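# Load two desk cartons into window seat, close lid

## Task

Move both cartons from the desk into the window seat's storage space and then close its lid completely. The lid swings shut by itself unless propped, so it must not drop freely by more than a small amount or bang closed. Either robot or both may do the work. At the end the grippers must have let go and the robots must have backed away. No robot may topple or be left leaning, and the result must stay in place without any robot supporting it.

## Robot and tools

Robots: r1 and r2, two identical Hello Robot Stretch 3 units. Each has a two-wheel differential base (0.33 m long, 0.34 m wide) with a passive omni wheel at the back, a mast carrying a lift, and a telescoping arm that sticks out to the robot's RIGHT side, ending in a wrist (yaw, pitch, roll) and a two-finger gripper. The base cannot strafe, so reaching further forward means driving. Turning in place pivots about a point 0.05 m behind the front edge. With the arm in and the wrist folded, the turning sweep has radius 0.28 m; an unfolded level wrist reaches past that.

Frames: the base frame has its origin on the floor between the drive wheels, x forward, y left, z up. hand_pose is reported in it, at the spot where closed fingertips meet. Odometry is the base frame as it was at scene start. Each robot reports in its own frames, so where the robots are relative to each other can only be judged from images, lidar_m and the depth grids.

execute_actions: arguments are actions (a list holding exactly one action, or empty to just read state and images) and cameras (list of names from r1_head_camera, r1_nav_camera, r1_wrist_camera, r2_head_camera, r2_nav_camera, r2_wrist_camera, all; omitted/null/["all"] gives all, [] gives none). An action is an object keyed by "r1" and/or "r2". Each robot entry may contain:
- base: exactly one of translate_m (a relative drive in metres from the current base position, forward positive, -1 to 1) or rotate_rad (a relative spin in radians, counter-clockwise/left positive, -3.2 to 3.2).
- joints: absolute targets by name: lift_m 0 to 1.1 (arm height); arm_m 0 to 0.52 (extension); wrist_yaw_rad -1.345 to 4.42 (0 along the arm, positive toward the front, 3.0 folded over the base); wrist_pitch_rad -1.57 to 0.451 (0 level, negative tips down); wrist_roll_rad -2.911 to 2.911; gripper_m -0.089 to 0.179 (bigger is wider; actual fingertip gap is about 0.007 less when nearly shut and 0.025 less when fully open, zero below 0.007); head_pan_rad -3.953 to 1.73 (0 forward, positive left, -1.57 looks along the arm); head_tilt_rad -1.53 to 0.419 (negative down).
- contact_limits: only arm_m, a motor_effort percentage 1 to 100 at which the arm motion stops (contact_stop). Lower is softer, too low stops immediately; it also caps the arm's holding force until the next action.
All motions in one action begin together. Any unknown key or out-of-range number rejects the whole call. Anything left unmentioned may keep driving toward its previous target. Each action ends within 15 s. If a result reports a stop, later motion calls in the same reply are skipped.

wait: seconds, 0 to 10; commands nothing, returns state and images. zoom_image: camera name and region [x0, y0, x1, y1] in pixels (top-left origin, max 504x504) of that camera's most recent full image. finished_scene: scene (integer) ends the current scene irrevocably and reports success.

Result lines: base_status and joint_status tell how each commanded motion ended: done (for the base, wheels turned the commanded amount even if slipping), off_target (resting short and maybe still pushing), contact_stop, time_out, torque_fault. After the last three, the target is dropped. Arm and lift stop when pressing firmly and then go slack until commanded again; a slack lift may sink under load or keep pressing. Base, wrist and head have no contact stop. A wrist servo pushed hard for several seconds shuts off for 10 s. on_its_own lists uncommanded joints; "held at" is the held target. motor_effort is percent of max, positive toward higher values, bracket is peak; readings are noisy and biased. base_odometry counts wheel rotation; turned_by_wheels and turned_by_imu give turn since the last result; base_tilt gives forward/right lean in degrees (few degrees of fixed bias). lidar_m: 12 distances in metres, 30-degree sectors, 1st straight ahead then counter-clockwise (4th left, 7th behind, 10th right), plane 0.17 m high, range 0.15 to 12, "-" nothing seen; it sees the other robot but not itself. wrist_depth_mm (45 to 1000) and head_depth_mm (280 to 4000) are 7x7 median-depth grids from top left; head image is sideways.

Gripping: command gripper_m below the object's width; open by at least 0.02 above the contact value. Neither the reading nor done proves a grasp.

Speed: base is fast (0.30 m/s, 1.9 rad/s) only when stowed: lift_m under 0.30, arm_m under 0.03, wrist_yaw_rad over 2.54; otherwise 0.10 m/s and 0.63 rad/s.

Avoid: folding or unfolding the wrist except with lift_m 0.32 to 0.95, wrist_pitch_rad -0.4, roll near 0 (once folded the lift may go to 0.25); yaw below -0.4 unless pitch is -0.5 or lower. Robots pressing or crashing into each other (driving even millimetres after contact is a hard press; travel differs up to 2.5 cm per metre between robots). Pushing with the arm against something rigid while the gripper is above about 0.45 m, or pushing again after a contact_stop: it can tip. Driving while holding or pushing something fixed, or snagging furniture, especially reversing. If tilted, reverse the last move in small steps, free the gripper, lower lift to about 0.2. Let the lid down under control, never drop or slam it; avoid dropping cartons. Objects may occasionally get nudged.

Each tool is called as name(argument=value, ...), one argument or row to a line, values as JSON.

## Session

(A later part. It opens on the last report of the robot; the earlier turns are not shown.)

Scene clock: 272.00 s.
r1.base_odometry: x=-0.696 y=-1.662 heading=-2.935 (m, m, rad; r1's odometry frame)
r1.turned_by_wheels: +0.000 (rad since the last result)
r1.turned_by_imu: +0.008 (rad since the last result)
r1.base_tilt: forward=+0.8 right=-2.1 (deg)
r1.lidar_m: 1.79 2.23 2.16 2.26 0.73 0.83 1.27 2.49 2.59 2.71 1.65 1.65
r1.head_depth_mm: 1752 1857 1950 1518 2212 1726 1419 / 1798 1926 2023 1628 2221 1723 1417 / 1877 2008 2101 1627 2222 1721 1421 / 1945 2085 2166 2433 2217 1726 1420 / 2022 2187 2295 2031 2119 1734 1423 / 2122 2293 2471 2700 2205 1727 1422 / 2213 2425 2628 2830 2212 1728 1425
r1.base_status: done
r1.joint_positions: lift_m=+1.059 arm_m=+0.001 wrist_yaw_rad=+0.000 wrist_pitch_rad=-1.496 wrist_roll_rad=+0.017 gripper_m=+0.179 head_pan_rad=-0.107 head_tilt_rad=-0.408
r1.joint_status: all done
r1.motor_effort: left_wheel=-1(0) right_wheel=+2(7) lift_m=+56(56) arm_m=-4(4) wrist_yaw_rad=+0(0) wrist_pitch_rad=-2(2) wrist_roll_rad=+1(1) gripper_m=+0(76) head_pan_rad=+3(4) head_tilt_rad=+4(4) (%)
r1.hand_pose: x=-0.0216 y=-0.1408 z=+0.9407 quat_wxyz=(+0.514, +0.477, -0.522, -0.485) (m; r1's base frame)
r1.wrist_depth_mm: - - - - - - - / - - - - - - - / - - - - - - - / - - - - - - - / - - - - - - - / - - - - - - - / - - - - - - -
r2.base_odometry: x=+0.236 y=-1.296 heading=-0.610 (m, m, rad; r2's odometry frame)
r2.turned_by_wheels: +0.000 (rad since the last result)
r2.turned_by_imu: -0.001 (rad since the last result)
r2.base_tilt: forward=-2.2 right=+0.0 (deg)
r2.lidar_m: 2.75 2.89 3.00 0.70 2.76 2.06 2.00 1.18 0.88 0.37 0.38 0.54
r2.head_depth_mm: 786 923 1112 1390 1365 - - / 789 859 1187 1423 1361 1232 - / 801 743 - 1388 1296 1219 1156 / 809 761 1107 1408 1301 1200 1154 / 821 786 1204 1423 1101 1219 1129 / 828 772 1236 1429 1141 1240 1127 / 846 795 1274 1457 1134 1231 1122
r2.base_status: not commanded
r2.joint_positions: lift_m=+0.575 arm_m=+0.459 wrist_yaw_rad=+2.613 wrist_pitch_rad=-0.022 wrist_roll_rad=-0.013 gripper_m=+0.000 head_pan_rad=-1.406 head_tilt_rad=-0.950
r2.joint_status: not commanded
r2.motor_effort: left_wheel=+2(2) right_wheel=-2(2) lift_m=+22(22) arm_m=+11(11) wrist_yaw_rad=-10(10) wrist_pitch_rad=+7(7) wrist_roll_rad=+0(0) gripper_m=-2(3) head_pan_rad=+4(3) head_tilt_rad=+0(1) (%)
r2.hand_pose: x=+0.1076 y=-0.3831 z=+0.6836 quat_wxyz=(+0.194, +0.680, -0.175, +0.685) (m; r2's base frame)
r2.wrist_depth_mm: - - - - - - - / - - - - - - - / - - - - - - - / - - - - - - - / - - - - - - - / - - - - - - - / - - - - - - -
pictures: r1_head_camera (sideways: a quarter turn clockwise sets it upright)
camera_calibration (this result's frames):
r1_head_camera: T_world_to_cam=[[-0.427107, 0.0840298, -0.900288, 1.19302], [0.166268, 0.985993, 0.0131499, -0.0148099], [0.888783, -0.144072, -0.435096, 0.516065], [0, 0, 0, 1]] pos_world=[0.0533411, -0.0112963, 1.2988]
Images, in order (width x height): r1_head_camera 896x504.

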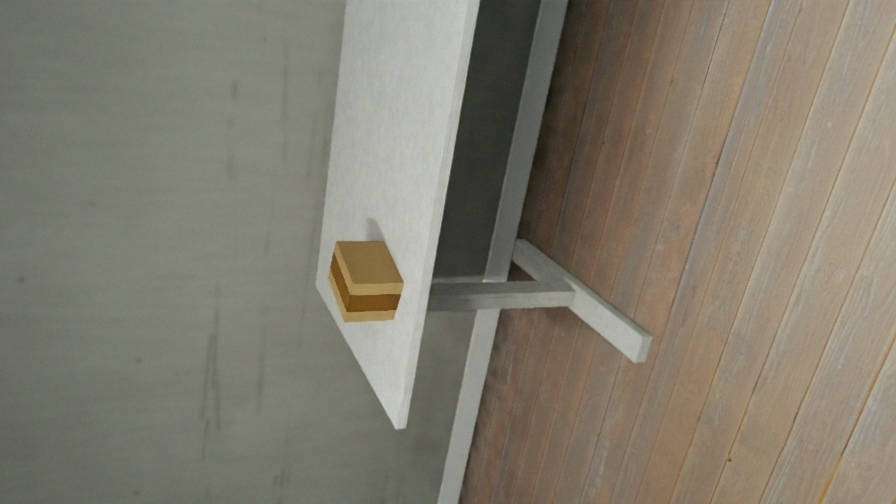

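execute_actions(
  actions=[
    {"r1":{"base":{"translate_m":1.0}}},
  ],
  cameras=["r1_head_camera","r1_nav_camera"],
)

execute_actions(
  actions=[
    {"r1":{"base":{"rotate_rad":1.0},"joints":{"head_pan_rad":-1.3,"head_tilt_rad":-0.7}}},
  ],
  cameras=["r1_head_camera","r1_nav_camera"],
)

Scene clock: 303.73 s.
r1.base_odometry: x=-1.675 y=-1.867 heading=-2.935 (m, m, rad; r1's odometry frame)
r1.turned_by_wheels: +0.000 (rad since the last result)
r1.turned_by_imu: +0.008 (rad since the last result)
r1.base_tilt: forward=+1.0 right=-2.1 (deg)
r1.lidar_m: 0.81 1.68 1.64 1.71 2.40 1.57 2.16 3.20 3.11 1.18 1.24 1.20
r1.head_depth_mm: 999 1066 1145 1215 977 764 630 / 1040 1113 1188 1261 977 699 629 / 1076 1154 1245 1295 977 644 629 / 1119 1202 1301 1393 979 695 645 / 1170 1262 1366 1495 978 763 681 / 1221 1319 1436 1582 1741 765 1319 / 1275 1385 1511 1667 1870 1679 1384
r1.base_status: done
r1.joint_positions: lift_m=+1.059 arm_m=+0.001 wrist_yaw_rad=+0.000 wrist_pitch_rad=-1.496 wrist_roll_rad=+0.017 gripper_m=+0.179 head_pan_rad=-0.107 head_tilt_rad=-0.408
r1.joint_status: not commanded
r1.motor_effort: left_wheel=+0(2) right_wheel=+2(6) lift_m=+56(57) arm_m=-4(4) wrist_yaw_rad=+0(1) wrist_pitch_rad=-2(1) wrist_roll_rad=+1(1) gripper_m=+1(1) head_pan_rad=+4(3) head_tilt_rad=+5(5) (%)
r1.hand_pose: x=-0.0216 y=-0.1408 z=+0.9407 quat_wxyz=(+0.514, +0.477, -0.522, -0.485) (m; r1's base frame)
r1.wrist_depth_mm: - - - - - - - / - - - - - - - / - - - - - - - / - - - - - - - / - - - - - - - / - - - - - - - / - - - - - - -
r2.base_odometry: x=+0.236 y=-1.296 heading=-0.610 (m, m, rad; r2's odometry frame)
r2.turned_by_wheels: +0.000 (rad since the last result)
r2.turned_by_imu: -0.001 (rad since the last result)
r2.base_tilt: forward=-2.2 right=+0.1 (deg)
r2.lidar_m: 2.75 2.89 2.53 1.61 2.76 2.07 2.01 1.18 0.88 0.37 0.38 0.54
r2.head_depth_mm: 785 925 1111 1392 1368 - - / 788 856 1191 1420 1368 1233 - / 801 744 - 1384 1301 1222 1161 / 806 761 1114 1411 1295 1198 1153 / 822 786 1208 1422 1102 1220 1124 / 830 774 1237 1424 1143 1233 1123 / 846 794 1267 1454 1134 1233 1122
r2.base_status: not commanded
r2.joint_positions: lift_m=+0.575 arm_m=+0.459 wrist_yaw_rad=+2.613 wrist_pitch_rad=-0.022 wrist_roll_rad=-0.013 gripper_m=+0.000 head_pan_rad=-1.406 head_tilt_rad=-0.950
r2.joint_status: not commanded
r2.motor_effort: left_wheel=+2(2) right_wheel=-2(2) lift_m=+22(22) arm_m=+11(11) wrist_yaw_rad=-11(10) wrist_pitch_rad=+7(7) wrist_roll_rad=+1(0) gripper_m=-3(2) head_pan_rad=+2(3) head_tilt_rad=+1(0) (%)
r2.hand_pose: x=+0.1076 y=-0.3831 z=+0.6836 quat_wxyz=(+0.194, +0.680, -0.175, +0.685) (m; r2's base frame)
r2.wrist_depth_mm: - - - - - - - / - - - - - - - / - - - - - - - / - - - - - - - / - - - - - - - / - - - - - - - / - - - - - - -
pictures: r1_head_camera (sideways: a quarter turn clockwise sets it upright), r1_nav_camera (sideways: a quarter turn counterclockwise sets it upright)
camera_calibration (this result's frames):
r1_head_camera: T_world_to_cam=[[-0.427084, 0.0840273, -0.900299, 1.19304], [0.166267, 0.985993, 0.0131514, -0.0148119], [0.888794, -0.144073, -0.435073, 0.516035], [0, 0, 0, 1]] pos_world=[0.0533412, -0.0112963, 1.2988]
r1_nav_camera: T_world_to_cam=[[0.378009, -0.0407773, 0.924904, -1.16016], [-0.070458, -0.997399, -0.0151772, 0.0698908], [0.923117, -0.0594297, -0.379899, 0.445279], [0, 0, 0, 1]] pos_world=[0.0324298, 0.0488637, 1.24326]
Images, in order (width x height): r1_head_camera 896x504, r1_nav_camera 672x504.

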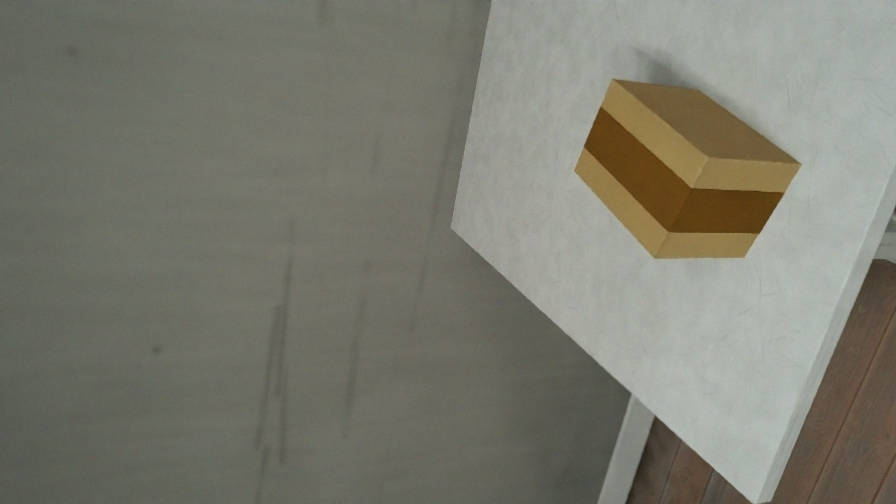

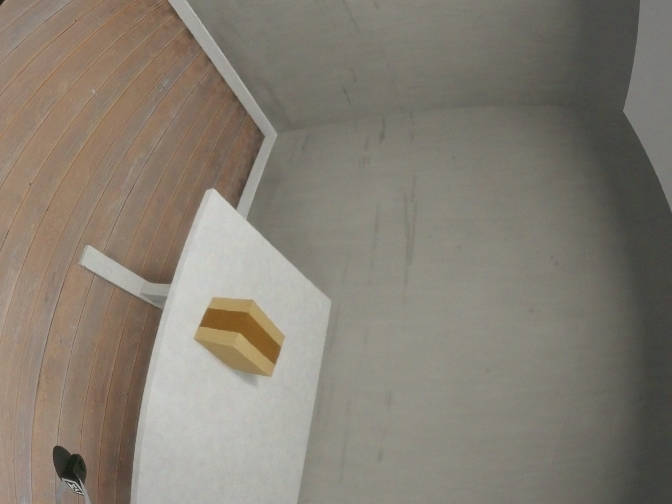

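Scene clock: 306.27 s.
r1.base_odometry: x=-1.675 y=-1.867 heading=-1.935 (m, m, rad; r1's odometry frame)
r1.turned_by_wheels: +1.000 (rad since the last result)
r1.turned_by_imu: +1.009 (rad since the last result)
r1.base_tilt: forward=+0.9 right=-2.1 (deg)
r1.lidar_m: 1.64 1.70 2.28 1.57 2.13 3.25 3.10 1.17 1.25 1.21 0.80 1.68
r1.head_depth_mm: 1020 1135 1083 903 - - - / 1042 1158 1085 886 - - - / 1060 1185 1081 833 711 1386 1168 / 1083 1215 1084 718 705 1378 1204 / 1105 1251 1081 695 708 1351 1242 / 1134 1285 1075 852 724 1384 1203 / 1159 1309 1492 851 742 1375 1206
r1.base_status: done
r1.joint_positions: lift_m=+1.059 arm_m=+0.001 wrist_yaw_rad=+0.000 wrist_pitch_rad=-1.496 wrist_roll_rad=+0.017 gripper_m=+0.179 head_pan_rad=-1.293 head_tilt_rad=-0.691
r1.joint_status: all done
r1.motor_effort: left_wheel=+0(4) right_wheel=+3(6) lift_m=+57(57) arm_m=-4(4) wrist_yaw_rad=+0(0) wrist_pitch_rad=-2(2) wrist_roll_rad=+1(1) gripper_m=-1(0) head_pan_rad=-2(38) head_tilt_rad=-5(27) (%)
r1.hand_pose: x=-0.0216 y=-0.1408 z=+0.9407 quat_wxyz=(+0.514, +0.477, -0.522, -0.485) (m; r1's base frame)
r1.wrist_depth_mm: - - - - - - - / - - - - - - - / - - - - - - - / - - - - - - - / - - - - - - - / - - - - - - - / - - - - - - -
r2.base_odometry: x=+0.236 y=-1.296 heading=-0.610 (m, m, rad; r2's odometry frame)
r2.turned_by_wheels: +0.000 (rad since the last result)
r2.turned_by_imu: +0.000 (rad since the last result)
r2.base_tilt: forward=-2.2 right=+0.0 (deg)
r2.lidar_m: 2.75 2.88 2.52 1.57 2.76 2.06 2.00 1.18 0.88 0.37 0.38 0.54
r2.head_depth_mm: 786 926 1109 1394 1363 - - / 787 857 1187 1429 1359 1234 - / 802 746 - 1383 1294 1215 1165 / 809 761 1112 1404 1298 1197 1162 / 822 786 1207 1421 1100 1222 1120 / 828 774 1242 1429 1137 1233 1121 / 847 795 1267 1459 1137 1232 1122
r2.base_status: not commanded
r2.joint_positions: lift_m=+0.575 arm_m=+0.459 wrist_yaw_rad=+2.613 wrist_pitch_rad=-0.022 wrist_roll_rad=-0.013 gripper_m=+0.000 head_pan_rad=-1.406 head_tilt_rad=-0.950
r2.joint_status: not commanded
r2.motor_effort: left_wheel=+1(1) right_wheel=-2(2) lift_m=+22(22) arm_m=+11(11) wrist_yaw_rad=-11(10) wrist_pitch_rad=+7(7) wrist_roll_rad=+1(1) gripper_m=-3(2) head_pan_rad=+3(2) head_tilt_rad=+0(1) (%)
r2.hand_pose: x=+0.1076 y=-0.3831 z=+0.6836 quat_wxyz=(+0.194, +0.680, -0.175, +0.685) (m; r2's base frame)
r2.wrist_depth_mm: - - - - - - - / - - - - - - - / - - - - - - - / - - - - - - - / - - - - - - - / - - - - - - - / - - - - - - -
pictures: r1_head_camera (sideways: a quarter turn clockwise sets it upright), r1_nav_camera (sideways: a quarter turn counterclockwise sets it upright)
camera_calibration (this result's frames):
r1_head_camera: T_world_to_cam=[[-0.146627, 0.652338, -0.74361, 0.987029], [0.976638, 0.214851, -0.00409649, 0.00270139], [0.157093, -0.726838, -0.668601, 0.824322], [0, 0, 0, 1]] pos_world=[0.0125918, -0.0453083, 1.28512]
r1_nav_camera: T_world_to_cam=[[0.170751, -0.599254, 0.782137, -0.972712], [-0.952444, -0.303707, -0.0247612, 0.0877408], [0.252379, -0.740714, -0.622614, 0.765173], [0, 0, 0, 1]] pos_world=[0.0565465, 0.0105202, 1.23937]
Images, in order (width x height): r1_head_camera 896x504, r1_nav_camera 672x504.

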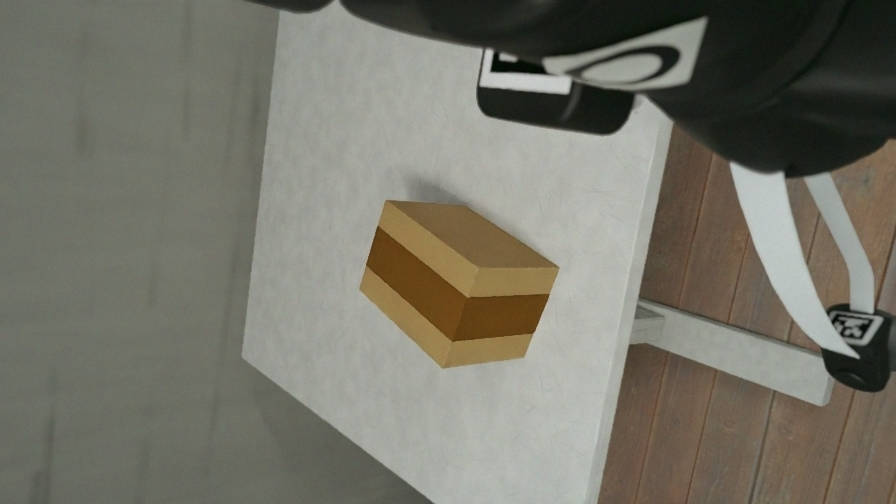

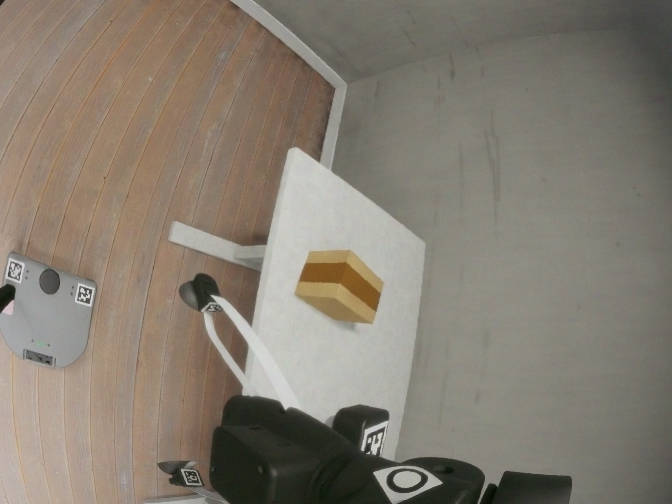

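execute_actions(
  actions=[
    {"r1":{"base":{"translate_m":0.19},"joints":{"arm_m":0.44,"head_pan_rad":-1.45}}},
  ],
  cameras=["r1_head_camera","r1_wrist_camera"],
)

Scene clock: 314.00 s.
r1.base_odometry: x=-1.742 y=-2.045 heading=-1.935 (m, m, rad; r1's odometry frame)
r1.turned_by_wheels: +0.000 (rad since the last result)
r1.turned_by_imu: +0.002 (rad since the last result)
r1.base_tilt: forward=+0.9 right=-2.0 (deg)
r1.lidar_m: 1.45 1.50 2.03 2.14 1.62 3.42 3.30 1.33 1.25 0.75 1.24 1.51
r1.head_depth_mm: 1053 1158 1084 862 713 1332 1210 / 1057 1189 1081 811 709 1330 1210 / 1052 1199 1079 676 679 1357 1210 / 1056 1181 1044 805 695 1354 1206 / 1064 1193 1076 853 708 1335 1187 / 1073 1207 1321 853 708 1379 1208 / 1081 1210 1393 1592 705 1376 1202
r1.base_status: done
r1.joint_positions: lift_m=+1.059 arm_m=+0.440 wrist_yaw_rad=+0.000 wrist_pitch_rad=-1.496 wrist_roll_rad=+0.017 gripper_m=+0.179 head_pan_rad=-1.443 head_tilt_rad=-0.691
r1.joint_status: all done
r1.motor_effort: left_wheel=+0(1) right_wheel=+2(6) lift_m=+57(56) arm_m=+2(3) wrist_yaw_rad=+0(0) wrist_pitch_rad=-1(2) wrist_roll_rad=+1(1) gripper_m=+0(0) head_pan_rad=-2(14) head_tilt_rad=-4(5) (%)
r1.hand_pose: x=-0.0216 y=-0.5797 z=+0.9407 quat_wxyz=(+0.514, +0.477, -0.522, -0.485) (m; r1's base frame)
r1.wrist_depth_mm: 366 364 362 366 366 368 375 / 371 372 374 370 375 379 379 / - 382 380 265 384 393 388 / - 392 390 273 401 400 400 / - 402 399 280 407 410 411 / - 418 417 288 424 425 428 / - - - - - - -
r2.base_odometry: x=+0.236 y=-1.296 heading=-0.610 (m, m, rad; r2's odometry frame)
r2.turned_by_wheels: +0.000 (rad since the last result)
r2.turned_by_imu: -0.001 (rad since the last result)
r2.base_tilt: forward=-2.1 right=+0.0 (deg)
r2.lidar_m: 2.75 2.89 2.53 1.64 1.62 2.06 2.00 1.17 0.88 0.37 0.38 0.54
r2.head_depth_mm: 784 924 1111 1385 1362 - - / 790 856 1183 1420 1371 1234 - / 801 744 - 1377 1294 1220 1161 / 808 762 1108 1403 1302 1199 1153 / 822 785 1207 1423 1099 1218 1126 / 826 773 1236 1434 1141 1231 1131 / 845 794 1264 1450 1137 1236 1126
r2.base_status: not commanded
r2.joint_positions: lift_m=+0.575 arm_m=+0.459 wrist_yaw_rad=+2.613 wrist_pitch_rad=-0.022 wrist_roll_rad=-0.013 gripper_m=+0.000 head_pan_rad=-1.406 head_tilt_rad=-0.950
r2.joint_status: not commanded
r2.motor_effort: left_wheel=+2(2) right_wheel=-1(1) lift_m=+22(22) arm_m=+11(11) wrist_yaw_rad=-11(10) wrist_pitch_rad=+7(7) wrist_roll_rad=+1(1) gripper_m=-3(3) head_pan_rad=+3(4) head_tilt_rad=+1(0) (%)
r2.hand_pose: x=+0.1076 y=-0.3831 z=+0.6836 quat_wxyz=(+0.194, +0.680, -0.175, +0.685) (m; r2's base frame)
r2.wrist_depth_mm: - - - - - - - / - - - - - - - / - - - - - - - / - - - - - - - / - - - - - - - / - - - - - - - / - - - - - - -
pictures: r1_head_camera (sideways: a quarter turn clockwise sets it upright), r1_wrist_camera
camera_calibration (this result's frames):
r1_head_camera: T_world_to_cam=[[-0.0473416, 0.667192, -0.74338, 0.986124], [0.997797, 0.0662124, -0.00411759, 0.00259979], [0.0464737, -0.741937, -0.668857, 0.825329], [0, 0, 0, 1]] pos_world=[0.0057345, -0.0457638, 1.2851]
r1_wrist_camera: T_world_to_cam=[[-0.999808, 0.0019289, 0.0195222, -0.040315], [0.00439187, 0.991903, 0.126919, 0.480886], [-0.0191193, 0.126981, -0.991721, 1.17194], [0, 0, 0, 1]] pos_world=[-0.0200126, -0.625728, 1.10199]
Images, in order (width x height): r1_head_camera 896x504, r1_wrist_camera 644x364.

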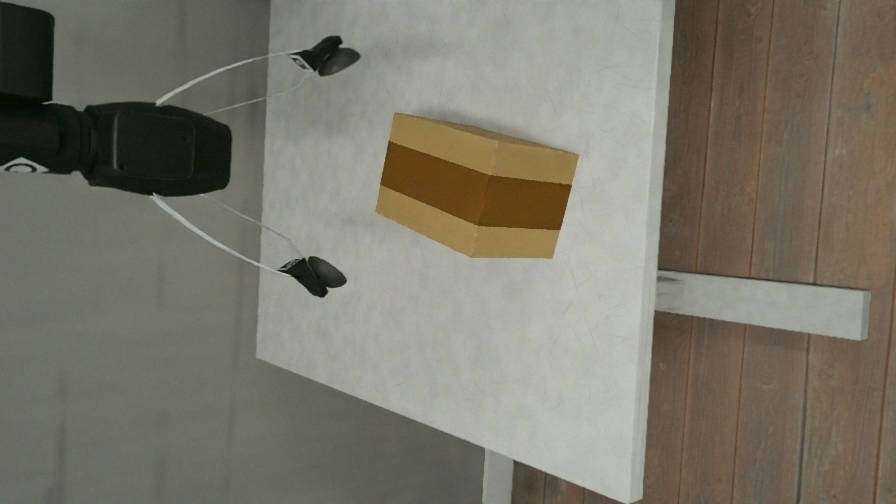

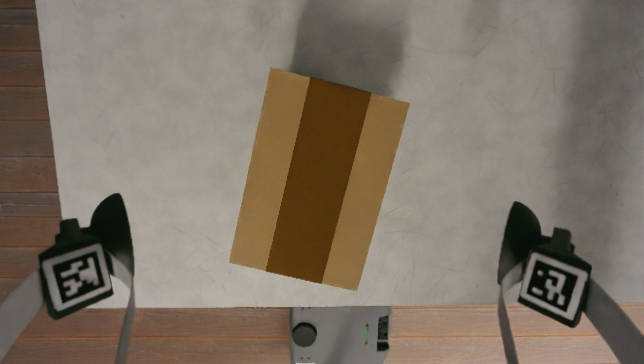

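execute_actions(
  actions=[
    {"r1":{"joints":{"arm_m":0.45,"wrist_yaw_rad":-0.25,"lift_m":0.99}}},
  ],
  cameras=["r1_wrist_camera"],
)

Scene clock: 318.93 s.
r1.base_odometry: x=-1.742 y=-2.045 heading=-1.935 (m, m, rad; r1's odometry frame)
r1.turned_by_wheels: +0.000 (rad since the last result)
r1.turned_by_imu: +0.001 (rad since the last result)
r1.base_tilt: forward=+0.9 right=-2.2 (deg)
r1.lidar_m: 1.45 1.50 2.03 2.14 1.62 3.44 3.30 1.33 1.25 0.75 1.25 1.51
r1.head_depth_mm: 1052 1161 1083 859 710 1336 1210 / - 1190 1078 808 710 1328 1212 / 1047 1162 1038 675 680 1354 1209 / 1057 1187 1099 807 695 1362 1211 / 1062 1196 1074 852 708 1336 1188 / 1075 1208 1322 852 707 1380 1207 / 1080 1215 1394 1593 706 1383 1207
r1.base_status: not commanded
r1.joint_positions: lift_m=+0.991 arm_m=+0.450 wrist_yaw_rad=-0.248 wrist_pitch_rad=-1.497 wrist_roll_rad=+0.017 gripper_m=+0.179 head_pan_rad=-1.443 head_tilt_rad=-0.691
r1.joint_status: all done
r1.motor_effort: left_wheel=-1(0) right_wheel=+2(2) lift_m=+16(49) arm_m=+2(3) wrist_yaw_rad=-2(2) wrist_pitch_rad=-2(2) wrist_roll_rad=+1(1) gripper_m=+0(0) head_pan_rad=-2(3) head_tilt_rad=-4(5) (%)
r1.hand_pose: x=-0.0204 y=-0.5898 z=+0.8721 quat_wxyz=(+0.450, +0.409, -0.577, -0.545) (m; r1's base frame)
r1.wrist_depth_mm: 300 299 296 302 305 301 303 / 304 309 304 304 308 311 314 / 310 310 198 196 198 316 321 / 323 324 204 202 323 323 332 / 325 330 326 207 336 336 341 / - 344 334 210 336 344 - / - 350 346 217 348 - -
r2.base_odometry: x=+0.236 y=-1.296 heading=-0.610 (m, m, rad; r2's odometry frame)
r2.turned_by_wheels: +0.000 (rad since the last result)
r2.turned_by_imu: +0.000 (rad since the last result)
r2.base_tilt: forward=-2.2 right=+0.1 (deg)
r2.lidar_m: 2.75 2.89 2.52 1.64 1.62 2.06 2.01 1.18 0.88 0.37 0.38 0.54
r2.head_depth_mm: 786 925 1110 1394 1362 - - / 786 857 1185 1426 1362 1237 - / 802 744 - 1378 1293 1212 1165 / 808 762 1109 1406 1301 1201 1153 / 823 785 1204 1420 1105 1222 1127 / 827 774 1233 1426 1139 1233 1125 / 845 793 1264 1453 1137 1235 1127
r2.base_status: not commanded
r2.joint_positions: lift_m=+0.575 arm_m=+0.459 wrist_yaw_rad=+2.613 wrist_pitch_rad=-0.022 wrist_roll_rad=-0.013 gripper_m=+0.000 head_pan_rad=-1.406 head_tilt_rad=-0.950
r2.joint_status: not commanded
r2.motor_effort: left_wheel=+2(2) right_wheel=-2(2) lift_m=+22(22) arm_m=+11(11) wrist_yaw_rad=-10(11) wrist_pitch_rad=+7(8) wrist_roll_rad=+1(1) gripper_m=-3(3) head_pan_rad=+2(4) head_tilt_rad=+0(0) (%)
r2.hand_pose: x=+0.1076 y=-0.3831 z=+0.6836 quat_wxyz=(+0.194, +0.680, -0.175, +0.685) (m; r2's base frame)
r2.wrist_depth_mm: - - - - - - - / - - - - - - - / - - - - - - - / - - - - - - - / - - - - - - - / - - - - - - - / - - - - - - -
pictures: r1_wrist_camera
camera_calibration (this result's frames):
r1_wrist_camera: T_world_to_cam=[[-0.968759, 0.247234, 0.0195223, 0.107593], [0.247681, 0.960483, 0.12699, 0.48595], [0.0126454, 0.127858, -0.991712, 1.10637], [0, 0, 0, 1]] pos_world=[-0.0301196, -0.634807, 1.03339]
Images, in order (width x height): r1_wrist_camera 644x364.

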